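# Run the console checks from the operating card

## Task

Follow the operating card and carry out its steps 1 through 5 in sequence, which together make up three checks. The first and the second setting must be correct, or the task fails. Pressing or pulling hard on a control for a long stretch also fails it. The console is loose on the table: it must not be lifted or tipped visibly and then allowed to fall back. Anything the robot is still holding in place at the end does not count. When finished, release everything and move the gripper away. Nothing may be knocked or placed off the table.

## Robot and tools

Robot: a single six-joint FANUC CRX-5iA arm carrying a Robotiq 2F-140 two-finger gripper. There is only one arm, so each command row covers the whole robot. The operating card is a reference image; call show_instructions (no arguments) to see it again. It moves nothing.

Frame: the scene frame has its origin on the table surface straight below the arm base, +z up, +x forward from the base, +y to the left when facing +x. The base itself may sit slightly tilted. Result lines report end_effector_position (metres) and end_effector_quat_wxyz in this frame. That point lies midway between the finger pads when closed; closed fingertips extend about 33 mm past it, open ones about 9 mm. The fingers point along the gripper's +z and open and close along its y. The printed hand position can be somewhat off, more so far from the base.

execute_actions takes "actions", a list holding one item or none, plus an optional "pictures" boolean (images come by default).
- Empty list {"actions": []}: no command, just returns the current state.
- Move: {"rows": [[...], ...], "steps": n}, n from 1 to 15 control steps of 1/30 s (default 15). One row is used per step; if rows run out, the final row repeats. Up to 15 rows.
- Wait: {"steps": n} without rows, n up to 300; it returns once that many steps have elapsed since the previous result, and time spent writing counts toward it.
A refused call does nothing to the robot.

Each row is 9 numbers in this order: J1 waist, J2 shoulder, J3 elbow, J4 forearm roll, J5 wrist pitch, J6 wrist roll, then gripper position, gripper force_limit, gripper speed. The six joint values are absolute target angles in radians, in the same form as the Joint positions line (not offsets). Ranges: J1 -3.491 to 3.491, J2 -3.140 to 3.140, J3 -1.187 to 4.328, J4 -3.316 to 3.316, J5 -3.140 to 3.140, J6 -3.927 to 3.927. A target more than 0.010 rad beyond a range end, and further out than the joint currently is, gets the call refused. True ends may differ by up to 0.010 rad; targets past them are clipped, and "joint sent to its limit" may appear (possibly about an earlier action).

The last three numbers are each in [-1, 1] and are absolute settings. position: +1 fully open (140 mm), about -0.8 pads touching, -1 closes until blocked. force_limit: grip strength, roughly 14 N at -1, 60 N at 0, 107 N at +1. speed: roughly 30 mm/s at -1, 140 at 0, 250 at +1. To grip, send position -1 and confirm object_status is 2. object_status codes: 0 moving, 1 blocked while opening, 2 blocked while closing, 3 reached target or pads met. position_measured is in counts (3 open, 230 pads touching), not millimetres. Stopped fingers stay put until position changes by at least 0.01 or the object yields; to squeeze harder with status 2, raise force_limit and switch position between -1 and -0.98. Closing fingers reach about 24 mm further out, so keep that clearance above surfaces.

Motion limits: joint targets travel at most 2.62 rad/s (J1, J2), 3.14 (J3), 3.93 (J4 to J6), ramping up over 0.5 s, with joints synchronised. Each step the target is held within 0.805 rad (J1, J2), 0.966 (J3), 1.21 (J4 to J6) of the measured angle, and scaled back if it would move the hand more than 70 mm. Large moves therefore need several calls. Between calls the arm keeps heading to the last row sent until it nearly stops or a step is HELD.

Result lines: Joint positions and Joint velocities in column order (rad, rad/s); "joint command not followed" means the clearance check altered targets (mount parts count as the arm); HELD marks steps whose row was not fully sent. MOTOR HOT warns of heating; an OVER-TEMPERATURE FAULT brakes the arm until cool. Holding loads heats motors, even while you think.

Faults: if contact torque reaches a joint's load limit (150 N m for J1 to J3, 37.6 N m for J4 to J6, held weight included) or any outside force on the arm, tool or held item reaches 150 N, the arm halts for 10 s, skips the rest of the call and yields to the contact. Avoid this.

zoom_image: {"camera", "region": [x0, y0, x1, y1]} in pixels of that camera's latest image, origin top-left, region at most 504 by 504. Cameras: cam_head_left and cam_head_right (896x504, fixed) and cam_wrist (616x616 fisheye on the hand). Calibrations are given in OpenCV form and may be a few degrees or millimetres off.

read_manual returns licence text only. finished_scene {"scene": n} ends and grades the current scene irreversibly; call it only after the goal holds with the gripper released and clear.

Cautions: set controls firmly but briefly, do not keep straining against a control, keep the unfastened console flat (no lifting or tipping and dropping), avoid slams, knocks and dropping anything, and never push items off the table.

Each tool is called after "Call:" in YAML: its name, and indented under it one key for each argument.

## Session

Call:
show_instructions:

Call:
execute_actions:
  actions: []

Reference images for this scene: operating card.

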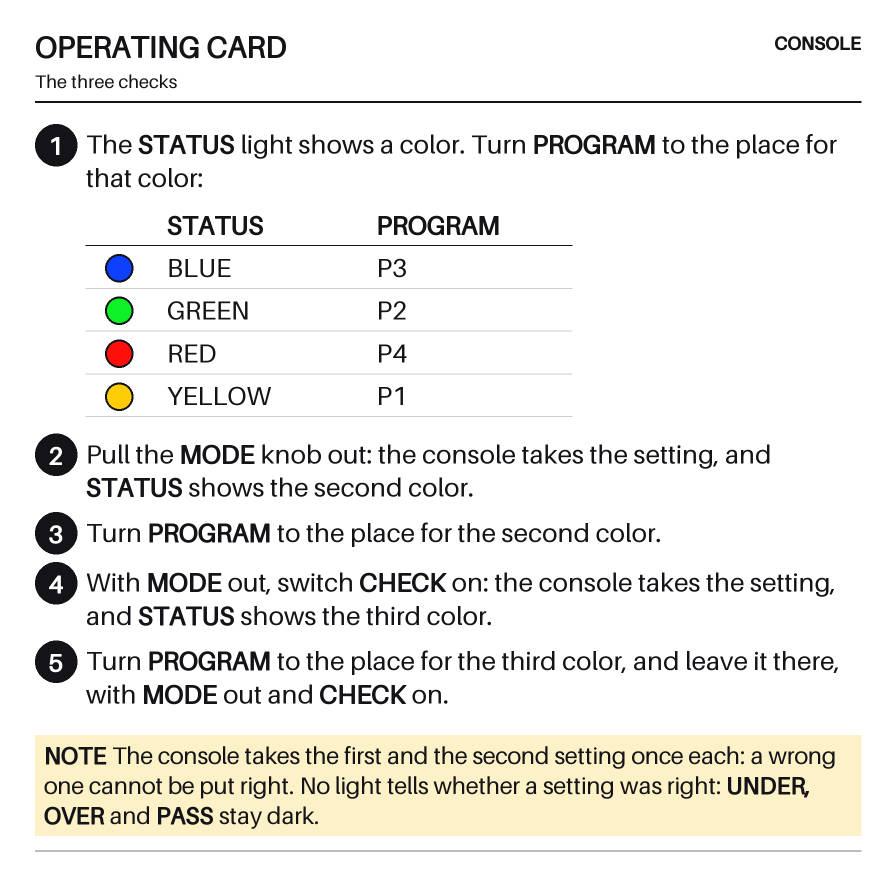

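Scene clock: 0.00 s of 9600.00 s.
end_effector_position=(+0.6648, +0.0099, +0.3215) position_measured=3 object_status=3 end_effector_quat_wxyz=(-0.154, +0.812, +0.145, +0.544)
Joint positions: [-0.964  0.582 -0.254 -1.904 -1.542 -2.946]
Joint velocities: [-0.001 -0.001 -0.    -0.    -0.001  0.   ]
camera_calibration (this result's frames):
cam_wrist: T_world_to_cam=[[0.351098, -0.879184, -0.322128, -0.113984], [-0.725362, -0.0378373, -0.687327, 0.692791], [0.592098, 0.474978, -0.651011, -0.00842305], [0, 0, 0, 1]] pos_world=[0.547531, -0.0699989, 0.433973]

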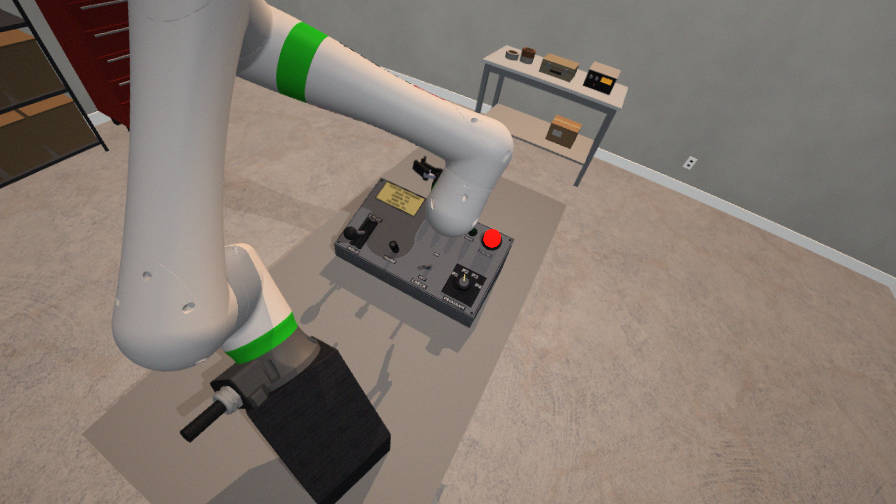

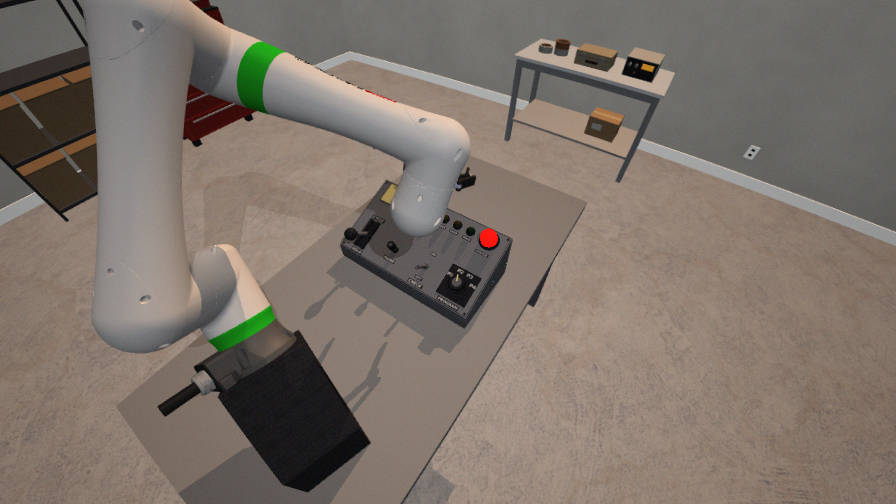

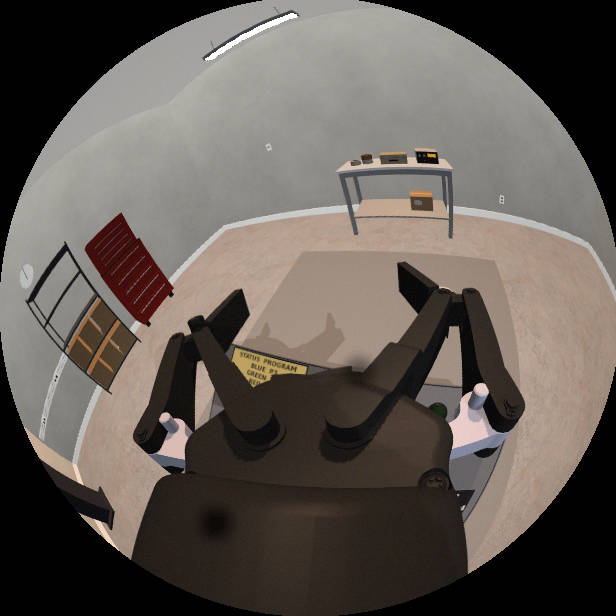

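Call:
execute_actions:
  actions:
    - {"rows":[[-0.93,0.50,-0.12,-1.004,-1.25,2.768,0.1,-0.8,0]],"steps":15}
  pictures: false

Call:
execute_actions:
  actions:
    - {"steps":45}
  pictures: false

Call:
execute_actions:
  actions:
    - {"rows":[[-0.912,0.554,-0.197,-1.004,-1.206,2.768,0.1,-0.8,0]],"steps":15}

Call:
zoom_image:
  camera: "cam_wrist"
  region: [140, 190, 420, 350]

Scene clock: 11.57 s of 9600.00 s.
end_effector_position=(+0.5811, -0.0485, +0.2479) position_measured=106 object_status=0 end_effector_quat_wxyz=(+0.060, +0.770, +0.518, +0.369)
Joint positions: [-0.948  0.543 -0.191 -1.479 -1.404 -2.251]
Joint velocities: [ 0.038 -0.093  0.15   1.003  0.325  2.232]
Steps of this call (steps 1 to 90: nothing new was sent; then 8.07 s passed at rest; steps 91 to 105: all 15 steps of this action). Readings (joint positions | what the end effector reports):
91: [-0.964 0.582 -0.254 -1.904 -1.542 -2.946] | position_measured=3 object_status=0
92: [-0.964 0.582 -0.254 -1.900 -1.541 -2.941] | position_measured=7 object_status=0
94: [-0.963 0.579 -0.250 -1.874 -1.532 -2.905] | position_measured=22 object_status=0
98: [-0.958 0.568 -0.231 -1.745 -1.490 -2.729] | position_measured=53 object_status=0
105: the state above

Scene clock: 13.07 s of 9600.00 s.
end_effector_position=(+0.4887, -0.1652, +0.2523) position_measured=117 object_status=3 end_effector_quat_wxyz=(+0.008, +0.985, -0.004, +0.174)
Joint positions: [-0.93   0.5   -0.12  -1.004 -1.25   2.669]
Joint velocities: [-0.    -0.     0.001  0.006  0.001  1.212]
Steps of this call (steps 1 to 45: the robot went on to your last target). Readings (joint positions | what the end effector reports):
1: [-0.947 0.540 -0.186 -1.446 -1.393 -2.174] | position_measured=113 object_status=0
2: [-0.946 0.537 -0.181 -1.413 -1.383 -2.094] | position_measured=117 object_status=0
4: [-0.943 0.532 -0.172 -1.351 -1.363 -1.923] | position_measured=117 object_status=0
8: [-0.939 0.522 -0.155 -1.241 -1.327 -1.536] | position_measured=117 object_status=3
45: the state above

Scene clock: 13.57 s of 9600.00 s.
end_effector_position=(+0.4453, -0.1723, +0.2001) position_measured=117 object_status=3 end_effector_quat_wxyz=(+0.000, +0.989, -0.000, +0.146)
Joint positions: [-0.912  0.554 -0.197 -1.004 -1.206  2.768]
Joint velocities: [-0. -0. -0. -0. -0. -0.]
Steps of this call (steps 1 to 15: all 15 steps of this action). Readings (joint positions | what the end effector reports):
1: [-0.930 0.500 -0.120 -1.004 -1.250 2.706] | position_measured=117 object_status=3
2: [-0.929 0.502 -0.122 -1.004 -1.249 2.734] | position_measured=117 object_status=3
4: [-0.924 0.519 -0.147 -1.004 -1.235 2.764] | position_measured=117 object_status=3
8: [-0.912 0.554 -0.197 -1.004 -1.206 2.768] | position_measured=117 object_status=3
15: the state above
camera_calibration (this result's frames):
cam_wrist: T_world_to_cam=[[-0.205337, -0.971852, -0.1155, -0.0458466], [-0.975925, 0.194459, 0.0987715, 0.437514], [-0.0735313, 0.133001, -0.988384, 0.434053], [0, 0, 0, 1]] pos_world=[0.449484, -0.187364, 0.380502]

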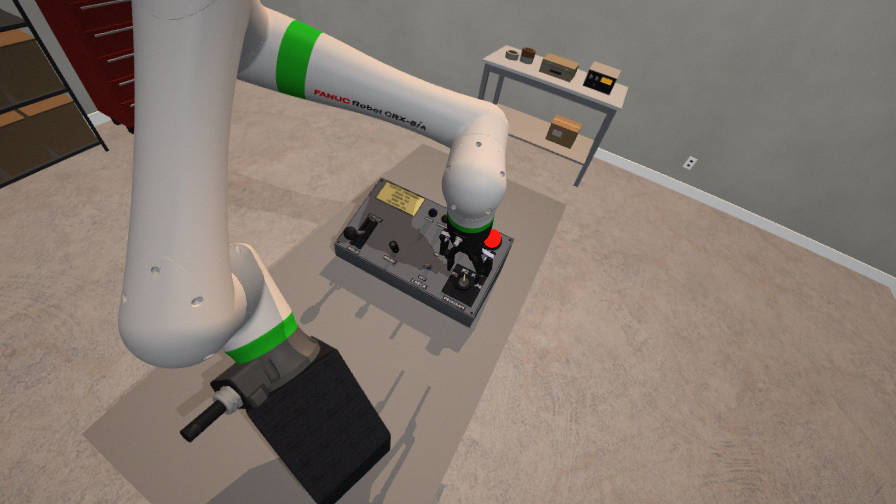

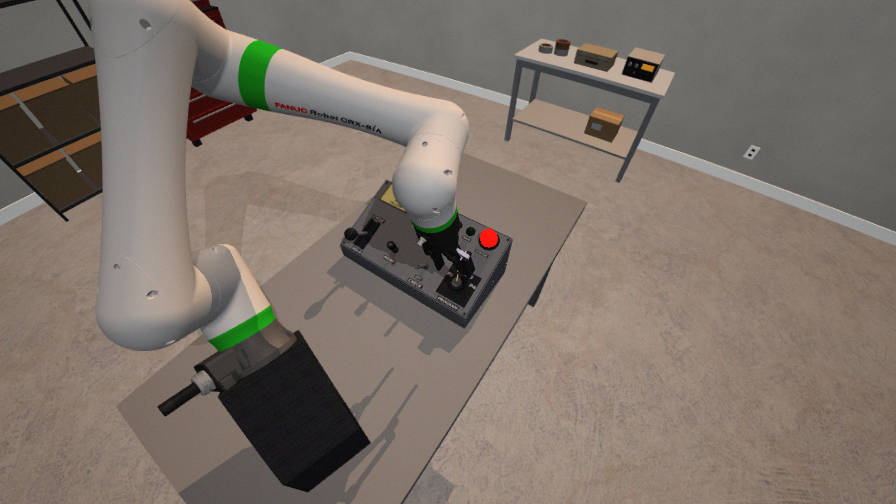

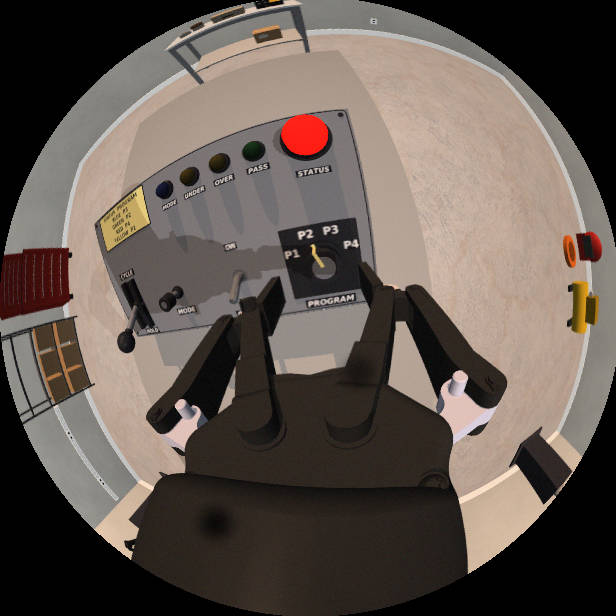

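Region (140, 190, 420, 350) of cam_wrist's 616x616 image, scaled by 1.800, with more detail than that image has; it fills the top 288 rows of this view, and the rest is white.

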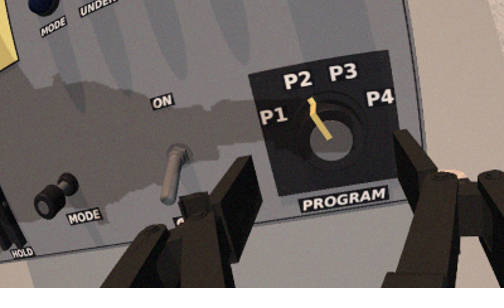

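Call:
execute_actions:
  actions:
    - {"rows":[[-0.808,0.655,-0.1845,-1.0963,-1.0993,3.17,0.1,-0.8,0]],"steps":15}
  pictures: false

Call:
execute_actions:
  actions:
    - {"steps":5}

Call:
zoom_image:
  camera: "cam_wrist"
  region: [220, 200, 420, 350]

Call:
zoom_image:
  camera: "cam_head_left"
  region: [410, 230, 510, 330]

Scene clock: 26.63 s of 9600.00 s.
end_effector_position=(+0.4698, -0.1770, +0.1301) position_measured=117 object_status=3 end_effector_quat_wxyz=(+0.026, +0.974, +0.176, +0.144)
Joint positions: [-0.808  0.655 -0.185 -1.096 -1.099  3.169]
Joint velocities: [ 0.     0.001  0.003 -0.002  0.006  0.02 ]
Steps of this call (steps 1 to 15: the robot went on to your last target; steps 16 to 90: nothing new was sent; then 9.57 s passed at rest; steps 91 to 105: all 15 steps of this action). Readings (joint positions | what the end effector reports):
91: [-0.912 0.554 -0.197 -1.004 -1.206 2.768] | position_measured=117 object_status=3
92: [-0.911 0.555 -0.197 -1.005 -1.205 2.774] | position_measured=117 object_status=3
94: [-0.902 0.564 -0.197 -1.013 -1.195 2.809] | position_measured=117 object_status=3
98: [-0.857 0.608 -0.190 -1.053 -1.149 2.983] | position_measured=117 object_status=3
105: the state above

Scene clock: 26.80 s of 9600.00 s.
end_effector_position=(+0.4699, -0.1770, +0.1301) position_measured=117 object_status=3 end_effector_quat_wxyz=(+0.026, +0.973, +0.176, +0.144)
Joint positions: [-0.808  0.655 -0.184 -1.096 -1.099  3.17 ]
Joint velocities: [-0.001 -0.     0.    -0.    -0.001  0.   ]
Steps of this call (steps 1 to 5: the robot went on to your last target). Readings (joint positions | what the end effector reports):
1: [-0.808 0.655 -0.184 -1.096 -1.099 3.170] | position_measured=117 object_status=3
2: [-0.808 0.655 -0.184 -1.096 -1.099 3.170] | position_measured=117 object_status=3
4: [-0.808 0.655 -0.184 -1.096 -1.099 3.170] | position_measured=117 object_status=3
5: the state above
camera_calibration (this result's frames):
cam_wrist: T_world_to_cam=[[0.134403, -0.990838, -0.0132243, -0.229726], [-0.986191, -0.135052, 0.0958549, 0.416244], [-0.0967627, 0.000158501, -0.995307, 0.355603], [0, 0, 0, 1]] pos_world=[0.475781, -0.171463, 0.310997]

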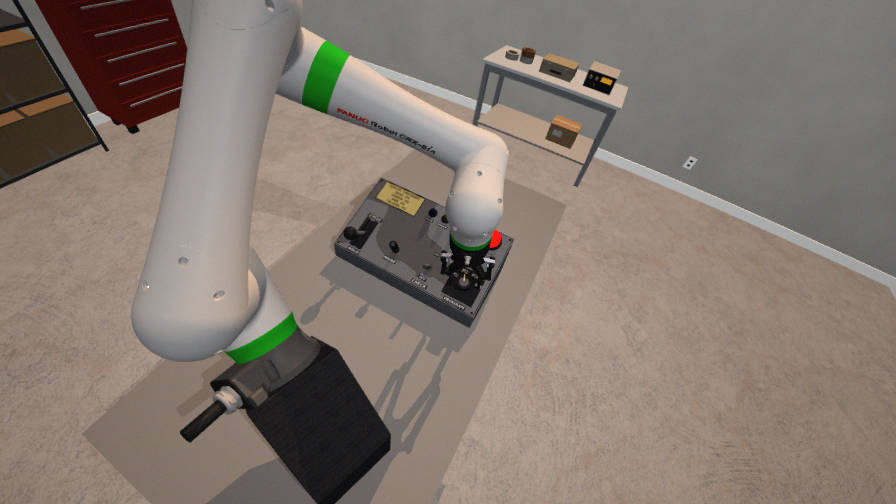

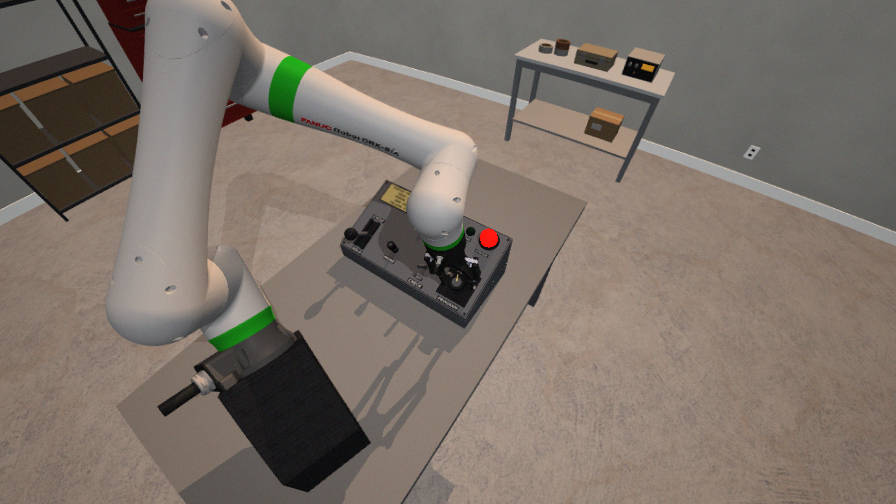

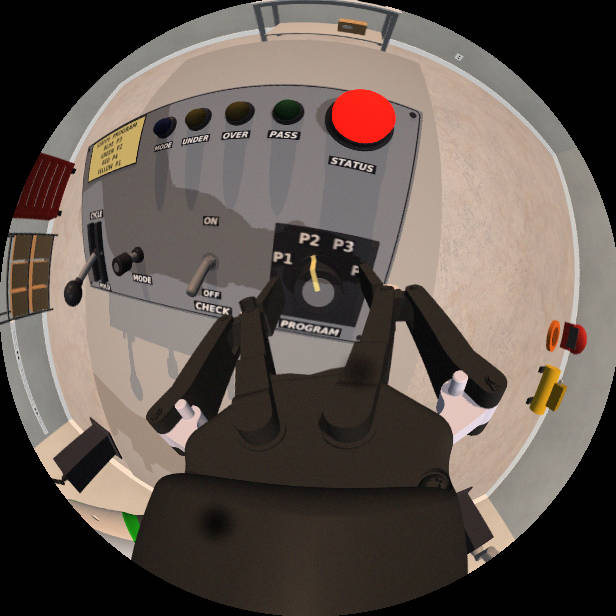

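Region (220, 200, 420, 350) of cam_wrist's 616x616 image, scaled by 2.520, with more detail than that image has; it fills the top 378 rows of this view, and the rest is white.

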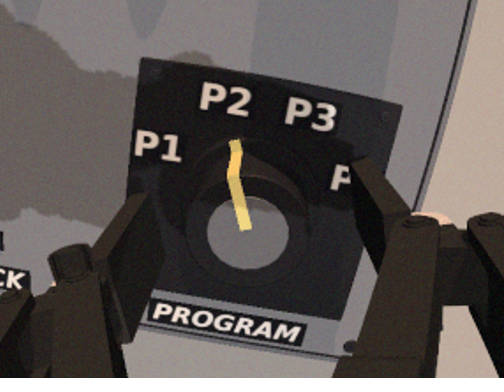

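Region (410, 230, 510, 330) of cam_head_left's 896x504 image, scaled by 5.040, with more detail than that image has.

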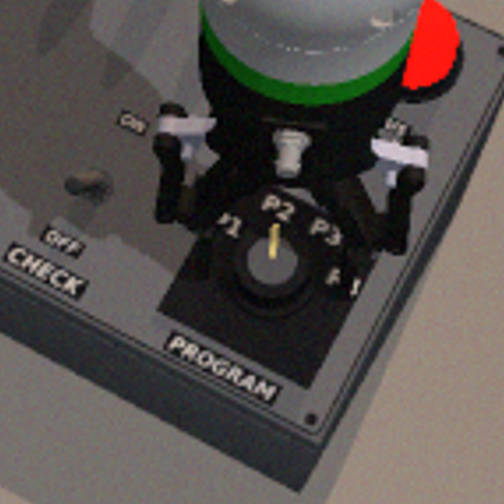

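Call:
execute_actions:
  actions:
    - {"rows":[[-0.8104,0.6524,-0.191,-1.0963,-1.0993,3.17,0.1,-0.8,-0.3],[-0.8104,0.6524,-0.191,-1.0963,-1.0993,3.17,-1,-0.8,-0.3]],"steps":15}
  pictures: false

Call:
execute_actions:
  actions:
    - {"steps":4}
  pictures: false

Call:
execute_actions:
  actions:
    - {"rows":[[-0.8104,0.6524,-0.191,-1.0963,-1.0993,2.75,-1,-0.8,-0.3]],"steps":15}

Scene clock: 31.63 s of 9600.00 s.
end_effector_position=(+0.4670, -0.1763, +0.1300) position_measured=165 object_status=0 end_effector_quat_wxyz=(+0.026, +0.974, +0.174, +0.144)
Joint positions: [-0.81   0.652 -0.191 -1.096 -1.099  3.17 ]
Joint velocities: [-0.     0.     0.001 -0.    -0.001 -0.   ]
Steps of this call (steps 1 to 15: the robot went on to your last target; steps 16 to 90: nothing new was sent; then 1.33 s passed at rest; steps 91 to 105: all 15 steps of this action). Readings (joint positions | what the end effector reports):
91: [-0.808 0.655 -0.185 -1.096 -1.099 3.170] | position_measured=117 object_status=3
92: [-0.808 0.654 -0.187 -1.096 -1.099 3.170] | position_measured=117 object_status=0
94: [-0.810 0.653 -0.191 -1.096 -1.099 3.170] | position_measured=126 object_status=0
98: [-0.810 0.652 -0.191 -1.096 -1.099 3.170] | position_measured=149 object_status=0
105: the state above

Scene clock: 31.77 s of 9600.00 s.
end_effector_position=(+0.4670, -0.1763, +0.1300) position_measured=165 object_status=2 end_effector_quat_wxyz=(+0.025, +0.974, +0.174, +0.144)
Joint positions: [-0.81   0.652 -0.191 -1.096 -1.099  3.17 ]
Joint velocities: [ 0.001 -0.    -0.    -0.     0.    -0.   ]
Steps of this call (steps 1 to 4: the robot went on to your last target). Readings (joint positions | what the end effector reports):
1: [-0.810 0.652 -0.191 -1.096 -1.099 3.170] | position_measured=165 object_status=2
2: [-0.810 0.652 -0.191 -1.096 -1.099 3.170] | position_measured=165 object_status=2
4: the state above

Scene clock: 32.27 s of 9600.00 s.
end_effector_position=(+0.4670, -0.1763, +0.1300) position_measured=166 object_status=2 end_effector_quat_wxyz=(-0.005, +0.989, -0.033, +0.146)
Joint positions: [-0.81   0.652 -0.191 -1.096 -1.099  2.751]
Joint velocities: [-0.     0.    -0.     0.     0.001 -0.034]
Steps of this call (steps 1 to 15: all 15 steps of this action). Readings (joint positions | what the end effector reports):
1: [-0.810 0.652 -0.191 -1.096 -1.099 3.170] | position_measured=165 object_status=2
2: [-0.810 0.652 -0.191 -1.096 -1.099 3.165] | position_measured=165 object_status=2
4: [-0.810 0.652 -0.191 -1.096 -1.099 3.129] | position_measured=165 object_status=2
8: [-0.810 0.652 -0.191 -1.096 -1.099 2.954] | position_measured=165 object_status=2
15: the state above
camera_calibration (this result's frames):
cam_wrist: T_world_to_cam=[[-0.26617, -0.9545, -0.134477, -0.0193547], [-0.961731, 0.253557, 0.103842, 0.469521], [-0.0650201, 0.15697, -0.985461, 0.366716], [0, 0, 0, 1]] pos_world=[0.470245, -0.195088, 0.310025]

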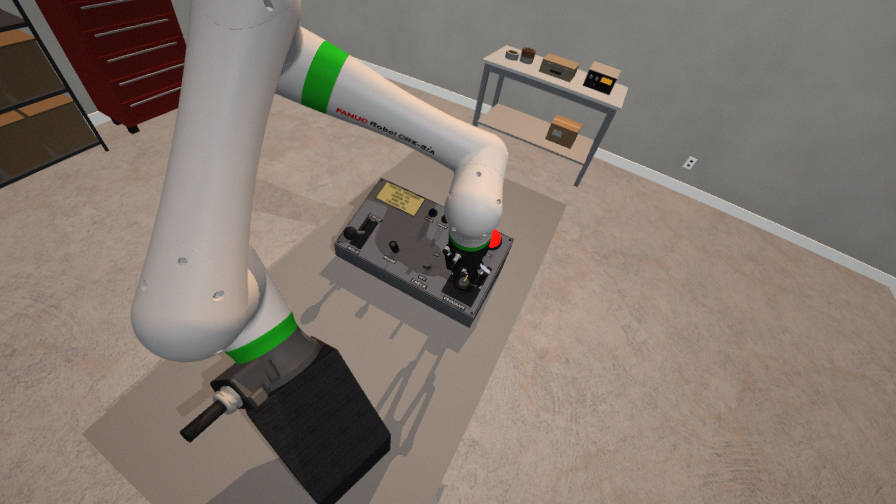

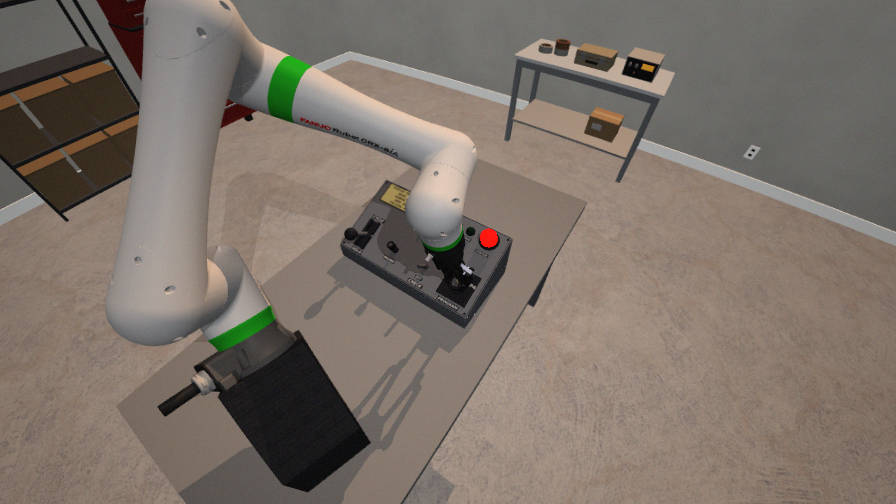

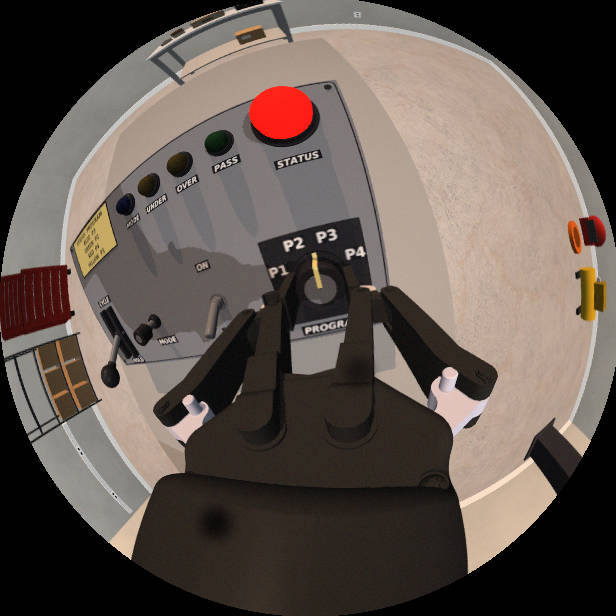

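Call:
execute_actions:
  actions:
    - {"rows":[[-0.8104,0.6524,-0.191,-1.0963,-1.0993,1.81,-1,-0.8,-0.3]],"steps":15}
  pictures: false

Call:
execute_actions:
  actions:
    - {"steps":10}
  pictures: false

Call:
execute_actions:
  actions:
    - {"rows":[[-0.8104,0.6524,-0.191,-1.0963,-1.0993,1.81,0,-0.8,0]],"steps":7}
  pictures: false

Call:
execute_actions:
  actions:
    - {"rows":[[-0.912,0.554,-0.197,-1.004,-1.206,1.81,0,-0.8,0]],"steps":12}

Call:
execute_actions:
  actions:
    - {"rows":[[-0.560,-0.050,-0.492,-1.024,-1.118,2.309,-0.2,-0.8,0]],"steps":15}
  pictures: false

Call:
execute_actions:
  actions:
    - {"steps":20}

Call:
zoom_image:
  camera: "cam_wrist"
  region: [240, 190, 520, 350]

Scene clock: 38.67 s of 9600.00 s.
end_effector_position=(+0.4671, -0.1764, +0.1300) position_measured=166 object_status=2 end_effector_quat_wxyz=(-0.057, +0.910, -0.389, +0.134)
Joint positions: [-0.81   0.652 -0.191 -1.096 -1.099  2.009]
Joint velocities: [ 0.001 -0.    -0.    -0.     0.001 -1.724]
Steps of this call (steps 1 to 15: the robot went on to your last target; steps 16 to 90: nothing new was sent; then 2.90 s passed at rest; steps 91 to 105: all 15 steps of this action). Readings (joint positions | what the end effector reports):
91: [-0.810 0.652 -0.191 -1.096 -1.099 2.750] | position_measured=166 object_status=2
92: [-0.810 0.652 -0.191 -1.096 -1.099 2.744] | position_measured=166 object_status=2
94: [-0.810 0.652 -0.191 -1.096 -1.099 2.709] | position_measured=166 object_status=2
98: [-0.810 0.652 -0.191 -1.096 -1.099 2.533] | position_measured=166 object_status=2
105: the state above

Scene clock: 39.00 s of 9600.00 s.
end_effector_position=(+0.4671, -0.1764, +0.1300) position_measured=166 object_status=2 end_effector_quat_wxyz=(-0.070, +0.867, -0.477, +0.128)
Joint positions: [-0.81   0.652 -0.191 -1.096 -1.099  1.81 ]
Joint velocities: [ 0.    -0.001  0.     0.    -0.    -0.002]
Steps of this call (steps 1 to 10: the robot went on to your last target). Readings (joint positions | what the end effector reports):
1: [-0.810 0.652 -0.191 -1.096 -1.099 1.955] | position_measured=166 object_status=2
2: [-0.810 0.652 -0.191 -1.096 -1.099 1.909] | position_measured=166 object_status=2
4: [-0.810 0.652 -0.191 -1.096 -1.099 1.844] | position_measured=166 object_status=2
8: [-0.810 0.652 -0.191 -1.096 -1.099 1.810] | position_measured=166 object_status=2
10: the state above

Scene clock: 39.23 s of 9600.00 s.
end_effector_position=(+0.4671, -0.1766, +0.1300) position_measured=129 object_status=0 end_effector_quat_wxyz=(-0.070, +0.867, -0.477, +0.128)
Joint positions: [-0.81   0.652 -0.191 -1.096 -1.099  1.81 ]
Joint velocities: [-0.001 -0.    -0.001  0.    -0.    -0.   ]
Steps of this call (steps 1 to 7: all 7 steps of this action). Readings (joint positions | what the end effector reports):
1: [-0.810 0.652 -0.191 -1.096 -1.099 1.810] | position_measured=166 object_status=0
2: [-0.810 0.652 -0.191 -1.096 -1.099 1.810] | position_measured=166 object_status=0
4: [-0.810 0.652 -0.191 -1.096 -1.099 1.810] | position_measured=146 object_status=0
7: the state above

Scene clock: 39.63 s of 9600.00 s.
end_effector_position=(+0.4452, -0.1724, +0.2001) position_measured=129 object_status=3 end_effector_quat_wxyz=(-0.067, +0.878, -0.456, +0.130)
Joint positions: [-0.912  0.554 -0.197 -1.004 -1.206  1.81 ]
Joint velocities: [-0.     0.001  0.     0.002 -0.002 -0.   ]
Steps of this call (steps 1 to 12: all 12 steps of this action). Readings (joint positions | what the end effector reports):
1: [-0.811 0.652 -0.191 -1.096 -1.099 1.810] | position_measured=129 object_status=0
2: [-0.814 0.649 -0.191 -1.093 -1.103 1.810] | position_measured=129 object_status=0
4: [-0.837 0.626 -0.192 -1.071 -1.128 1.810] | position_measured=129 object_status=0
8: [-0.907 0.559 -0.196 -1.009 -1.200 1.810] | position_measured=129 object_status=3
12: the state above
camera_calibration (this result's frames):
cam_wrist: T_world_to_cam=[[-0.872828, -0.370551, -0.317591, 0.395371], [-0.455149, 0.852893, 0.255758, 0.287723], [0.1761, 0.367784, -0.913085, 0.348301], [0, 0, 0, 1]] pos_world=[0.414711, -0.226991, 0.370007]

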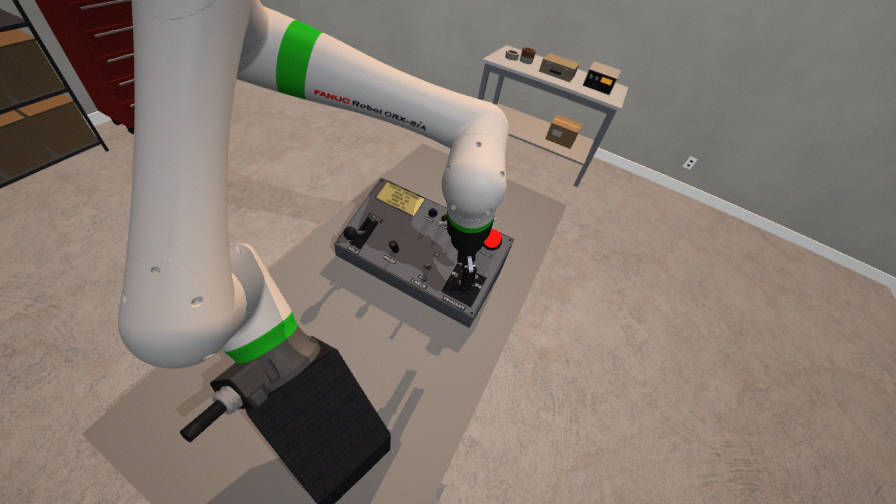

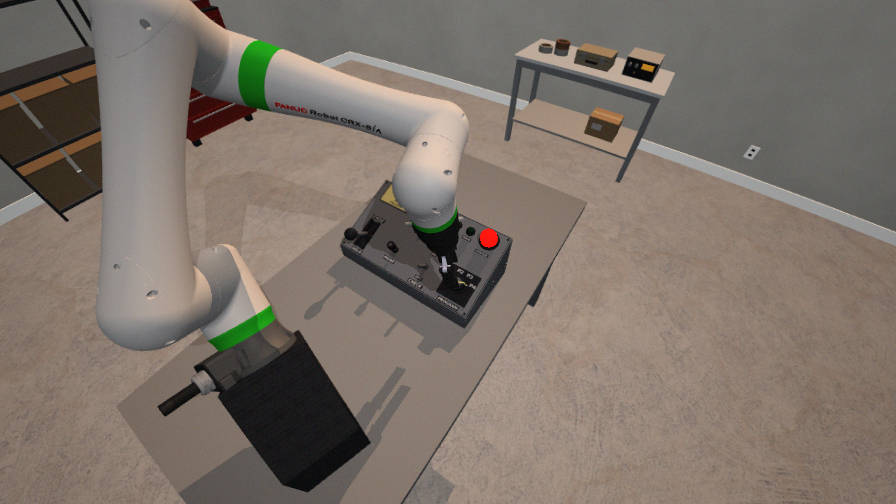

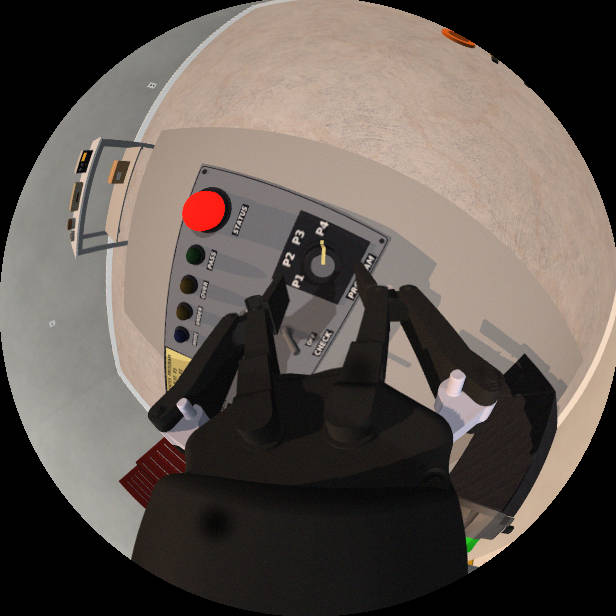

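Scene clock: 40.13 s of 9600.00 s.
end_effector_position=(+0.4608, -0.0249, +0.1964) position_measured=154 object_status=3 end_effector_quat_wxyz=(-0.018, +0.973, -0.181, +0.142)
Joint positions: [-0.692  0.178 -0.381 -1.017 -1.15   2.121]
Joint velocities: [ 0.585 -1.008 -0.494 -0.029  0.139  0.828]
Steps of this call (steps 1 to 15: all 15 steps of this action). Readings (joint positions | what the end effector reports):
1: [-0.912 0.554 -0.197 -1.004 -1.206 1.810] | position_measured=129 object_status=0
2: [-0.910 0.551 -0.199 -1.004 -1.205 1.813] | position_measured=133 object_status=0
4: [-0.896 0.527 -0.210 -1.007 -1.200 1.832] | position_measured=148 object_status=0
8: [-0.829 0.414 -0.266 -1.011 -1.182 1.926] | position_measured=154 object_status=0
15: the state above

Scene clock: 40.80 s of 9600.00 s.
end_effector_position=(+0.4444, +0.0583, +0.1881) position_measured=154 object_status=3 end_effector_quat_wxyz=(-0.001, +0.989, -0.004, +0.146)
Joint positions: [-0.56  -0.05  -0.492 -1.024 -1.118  2.309]
Joint velocities: [ 0.    -0.    -0.     0.     0.001  0.001]
Steps of this call (steps 1 to 20: the robot went on to your last target). Readings (joint positions | what the end effector reports):
1: [-0.672 0.144 -0.397 -1.018 -1.145 2.149] | position_measured=154 object_status=3
2: [-0.652 0.109 -0.414 -1.019 -1.140 2.177] | position_measured=154 object_status=3
4: [-0.613 0.042 -0.447 -1.021 -1.131 2.233] | position_measured=154 object_status=3
8: [-0.565 -0.041 -0.488 -1.024 -1.119 2.302] | position_measured=154 object_status=3
20: the state above
camera_calibration (this result's frames):
cam_wrist: T_world_to_cam=[[-0.212914, -0.969899, -0.11817, 0.180531], [-0.97441, 0.201855, 0.0988963, 0.391862], [-0.0720661, 0.136203, -0.988056, 0.390472], [0, 0, 0, 1]] pos_world=[0.448412, 0.0428137, 0.368388]

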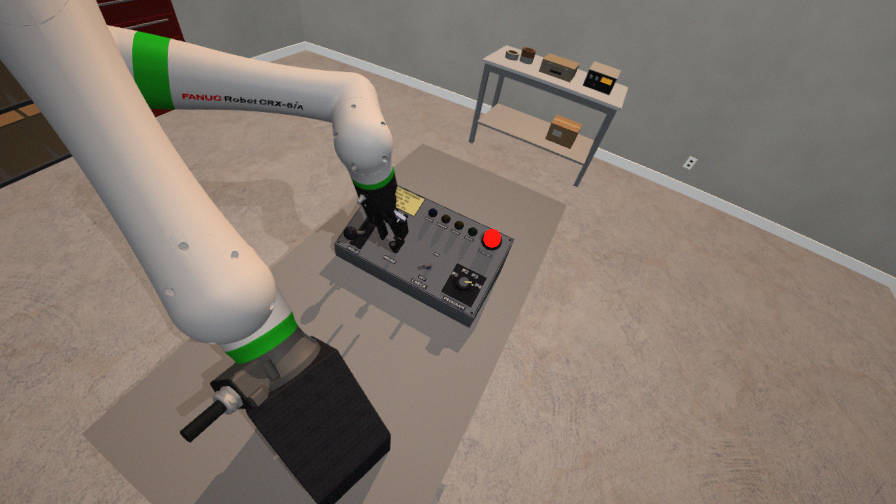

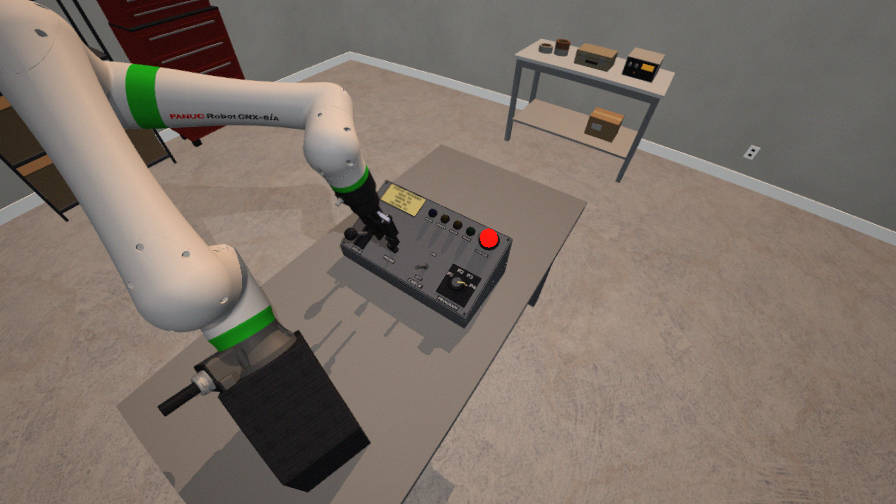

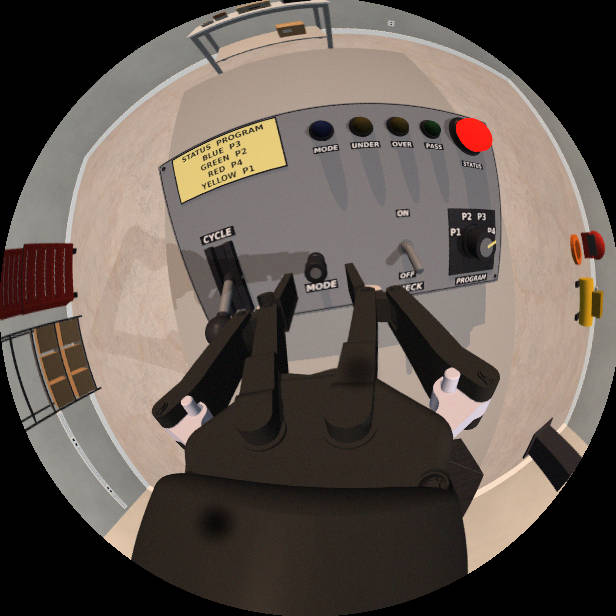

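Region (240, 190, 520, 350) of cam_wrist's 616x616 image, scaled by 1.800, with more detail than that image has; it fills the top 288 rows of this view, and the rest is white.

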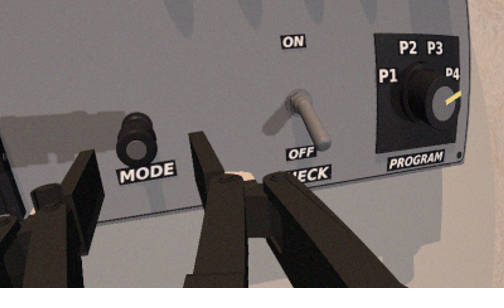

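Call:
execute_actions:
  actions:
    - {"rows":[[-0.4365,0.042,-0.493,-1.0977,-0.9776,2.349,-0.3,0,-0.5]],"steps":15}

Call:
zoom_image:
  camera: "cam_wrist"
  region: [220, 220, 420, 360]

Scene clock: 47.80 s of 9600.00 s.
end_effector_position=(+0.4635, +0.0617, +0.1300) position_measured=167 object_status=3 end_effector_quat_wxyz=(+0.000, +0.989, -0.000, +0.146)
Joint positions: [-0.436  0.042 -0.493 -1.098 -0.978  2.349]
Joint velocities: [ 0.001  0.001  0.    -0.001  0.    -0.   ]
Steps of this call (steps 1 to 15: the robot went on to your last target; steps 16 to 90: nothing new was sent; then 3.50 s passed at rest; steps 91 to 105: all 15 steps of this action). Readings (joint positions | what the end effector reports):
91: [-0.560 -0.050 -0.492 -1.024 -1.118 2.309] | position_measured=154 object_status=0
92: [-0.556 -0.048 -0.492 -1.026 -1.115 2.310] | position_measured=157 object_status=0
94: [-0.533 -0.030 -0.492 -1.040 -1.087 2.318] | position_measured=165 object_status=0
98: [-0.451 0.031 -0.493 -1.089 -0.994 2.344] | position_measured=167 object_status=0
105: the state above
camera_calibration (this result's frames):
cam_wrist: T_world_to_cam=[[-0.205338, -0.971833, -0.115657, 0.177269], [-0.975926, 0.194445, 0.0987946, 0.416706], [-0.0735228, 0.133159, -0.988364, 0.33491], [0, 0, 0, 1]] pos_world=[0.467697, 0.0466526, 0.310347]

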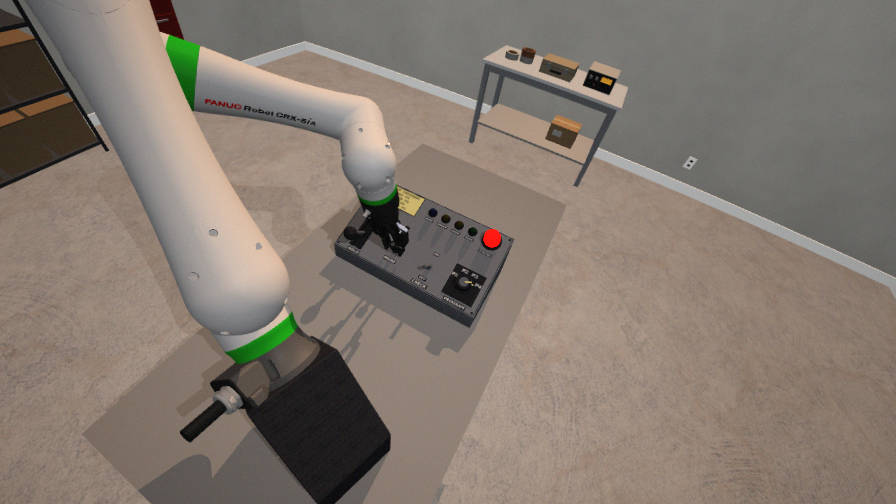

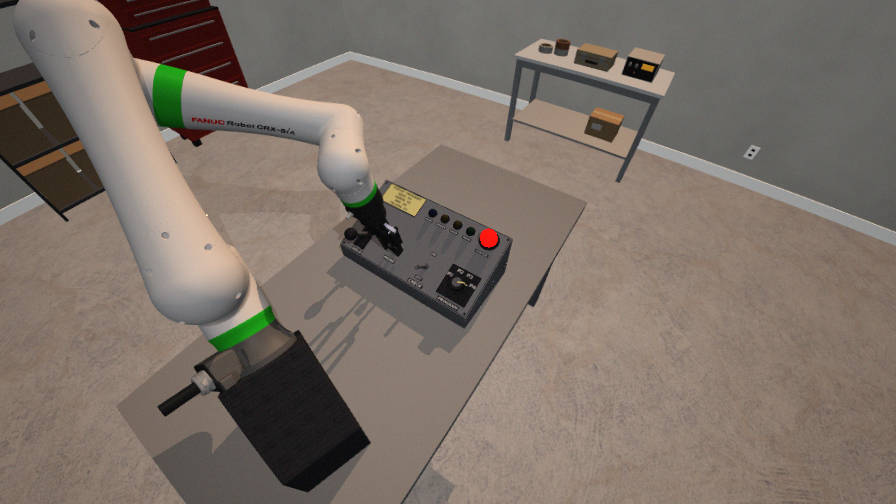

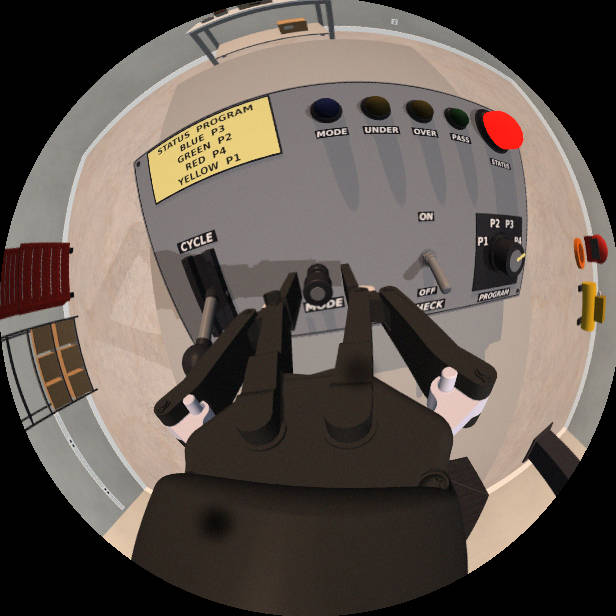

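Region (220, 220, 420, 360) of cam_wrist's 616x616 image, scaled by 2.520, with more detail than that image has; it fills the top 353 rows of this view, and the rest is white.

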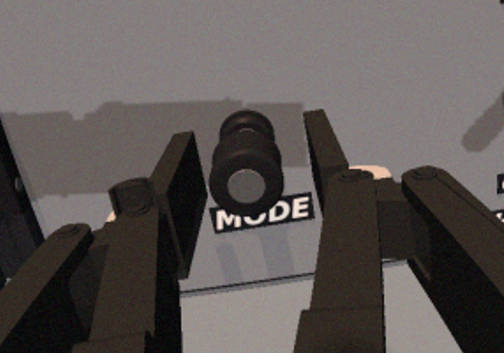

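Call:
execute_actions:
  actions:
    - {"rows":[[-0.4365,0.042,-0.493,-1.0977,-0.9776,2.349,-1,0,-0.5]],"steps":14}
  pictures: false

Call:
execute_actions:
  actions:
    - {"rows":[[-0.442,0.0372,-0.4933,-1.0938,-0.984,2.347,-1,0,-0.5],[-0.442,0.0372,-0.4933,-1.0938,-0.984,2.347,-1,0,-0.5],[-0.442,0.0372,-0.4933,-1.0938,-0.984,2.347,-1,0,-0.5],[-0.4476,0.0324,-0.4936,-1.0899,-0.9905,2.345,-1,0,-0.5],[-0.4476,0.0324,-0.4936,-1.0899,-0.9905,2.345,-1,0,-0.5],[-0.4476,0.0324,-0.4936,-1.0899,-0.9905,2.345,-1,0,-0.5],[-0.4532,0.0276,-0.4939,-1.086,-0.997,2.343,-1,0,-0.5],[-0.4532,0.0276,-0.4939,-1.086,-0.997,2.343,-1,0,-0.5],[-0.4532,0.0276,-0.4939,-1.086,-0.997,2.343,-1,0,-0.5],[-0.4587,0.0228,-0.4942,-1.0821,-1.0034,2.341,-1,0,-0.5]],"steps":15}

Scene clock: 51.93 s of 9600.00 s.
end_effector_position=(+0.4636, +0.0618, +0.1300) position_measured=197 object_status=2 end_effector_quat_wxyz=(+0.000, +0.989, +0.000, +0.146)
Joint positions: [-0.436  0.042 -0.493 -1.098 -0.978  2.349]
Joint velocities: [ 0.001 -0.     0.     0.001  0.001 -0.   ]
Steps of this call (steps 1 to 15: the robot went on to your last target; steps 16 to 90: nothing new was sent; then 0.67 s passed at rest; steps 91 to 104: all 14 steps of this action). Readings (joint positions | what the end effector reports):
91: [-0.436 0.042 -0.493 -1.098 -0.978 2.349] | position_measured=167 object_status=0
92: [-0.436 0.042 -0.493 -1.098 -0.978 2.349] | position_measured=170 object_status=0
94: [-0.436 0.042 -0.493 -1.098 -0.978 2.349] | position_measured=179 object_status=0
98: [-0.436 0.042 -0.493 -1.098 -0.978 2.349] | position_measured=197 object_status=0
104: the state above

Scene clock: 52.43 s of 9600.00 s.
end_effector_position=(+0.4600, +0.0613, +0.1410) position_measured=197 object_status=2 end_effector_quat_wxyz=(-0.000, +0.989, +0.000, +0.146)
Joint positions: [-0.459  0.023 -0.494 -1.082 -1.004  2.341]
Joint velocities: [-0.     0.     0.    -0.     0.001 -0.   ]
Steps of this call (steps 1 to 15: all 15 steps of this action). Readings (joint positions | what the end effector reports):
1: [-0.436 0.042 -0.493 -1.098 -0.978 2.349] | position_measured=197 object_status=2
2: [-0.438 0.040 -0.493 -1.096 -0.980 2.349] | position_measured=197 object_status=2
4: [-0.441 0.038 -0.493 -1.094 -0.983 2.347] | position_measured=197 object_status=2
8: [-0.450 0.030 -0.494 -1.088 -0.994 2.344] | position_measured=197 object_status=2
15: the state above
camera_calibration (this result's frames):
cam_wrist: T_world_to_cam=[[-0.204978, -0.971867, -0.116011, 0.177301], [-0.975961, 0.193982, 0.0993491, 0.412256], [-0.07405, 0.133587, -0.988267, 0.345855], [0, 0, 0, 1]] pos_world=[0.4643, 0.0461407, 0.321408]

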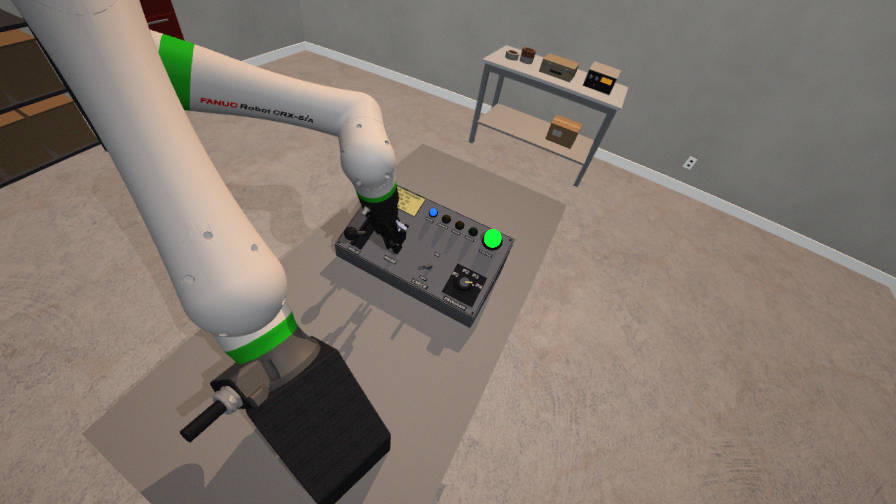

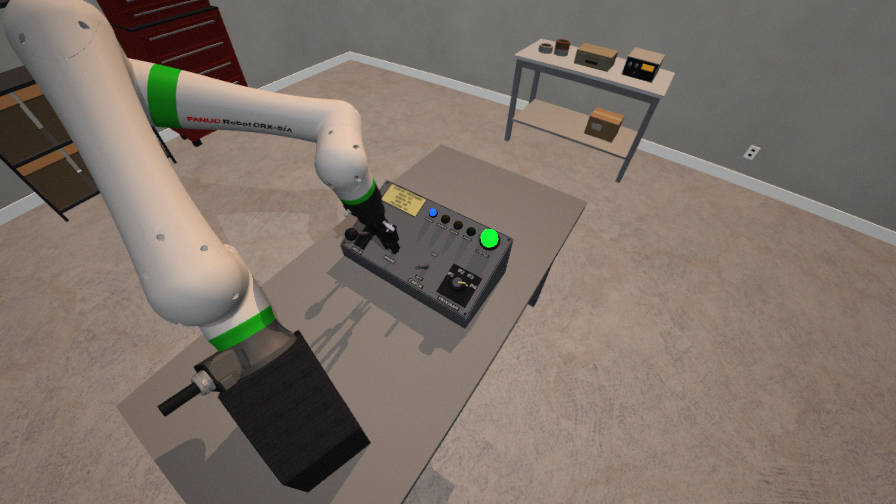

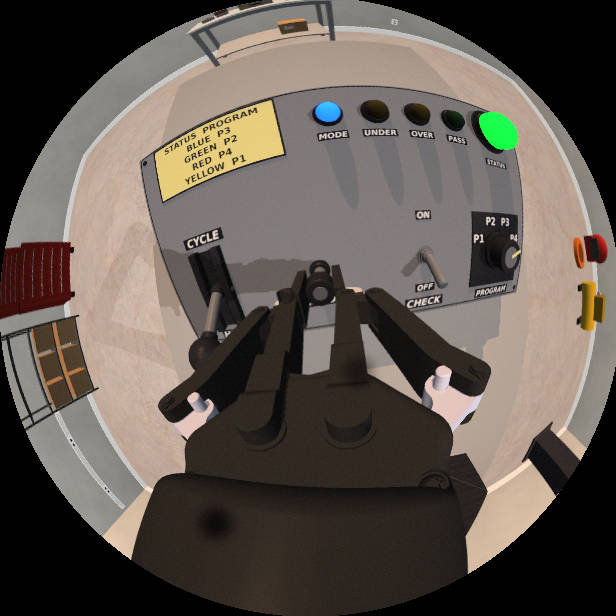

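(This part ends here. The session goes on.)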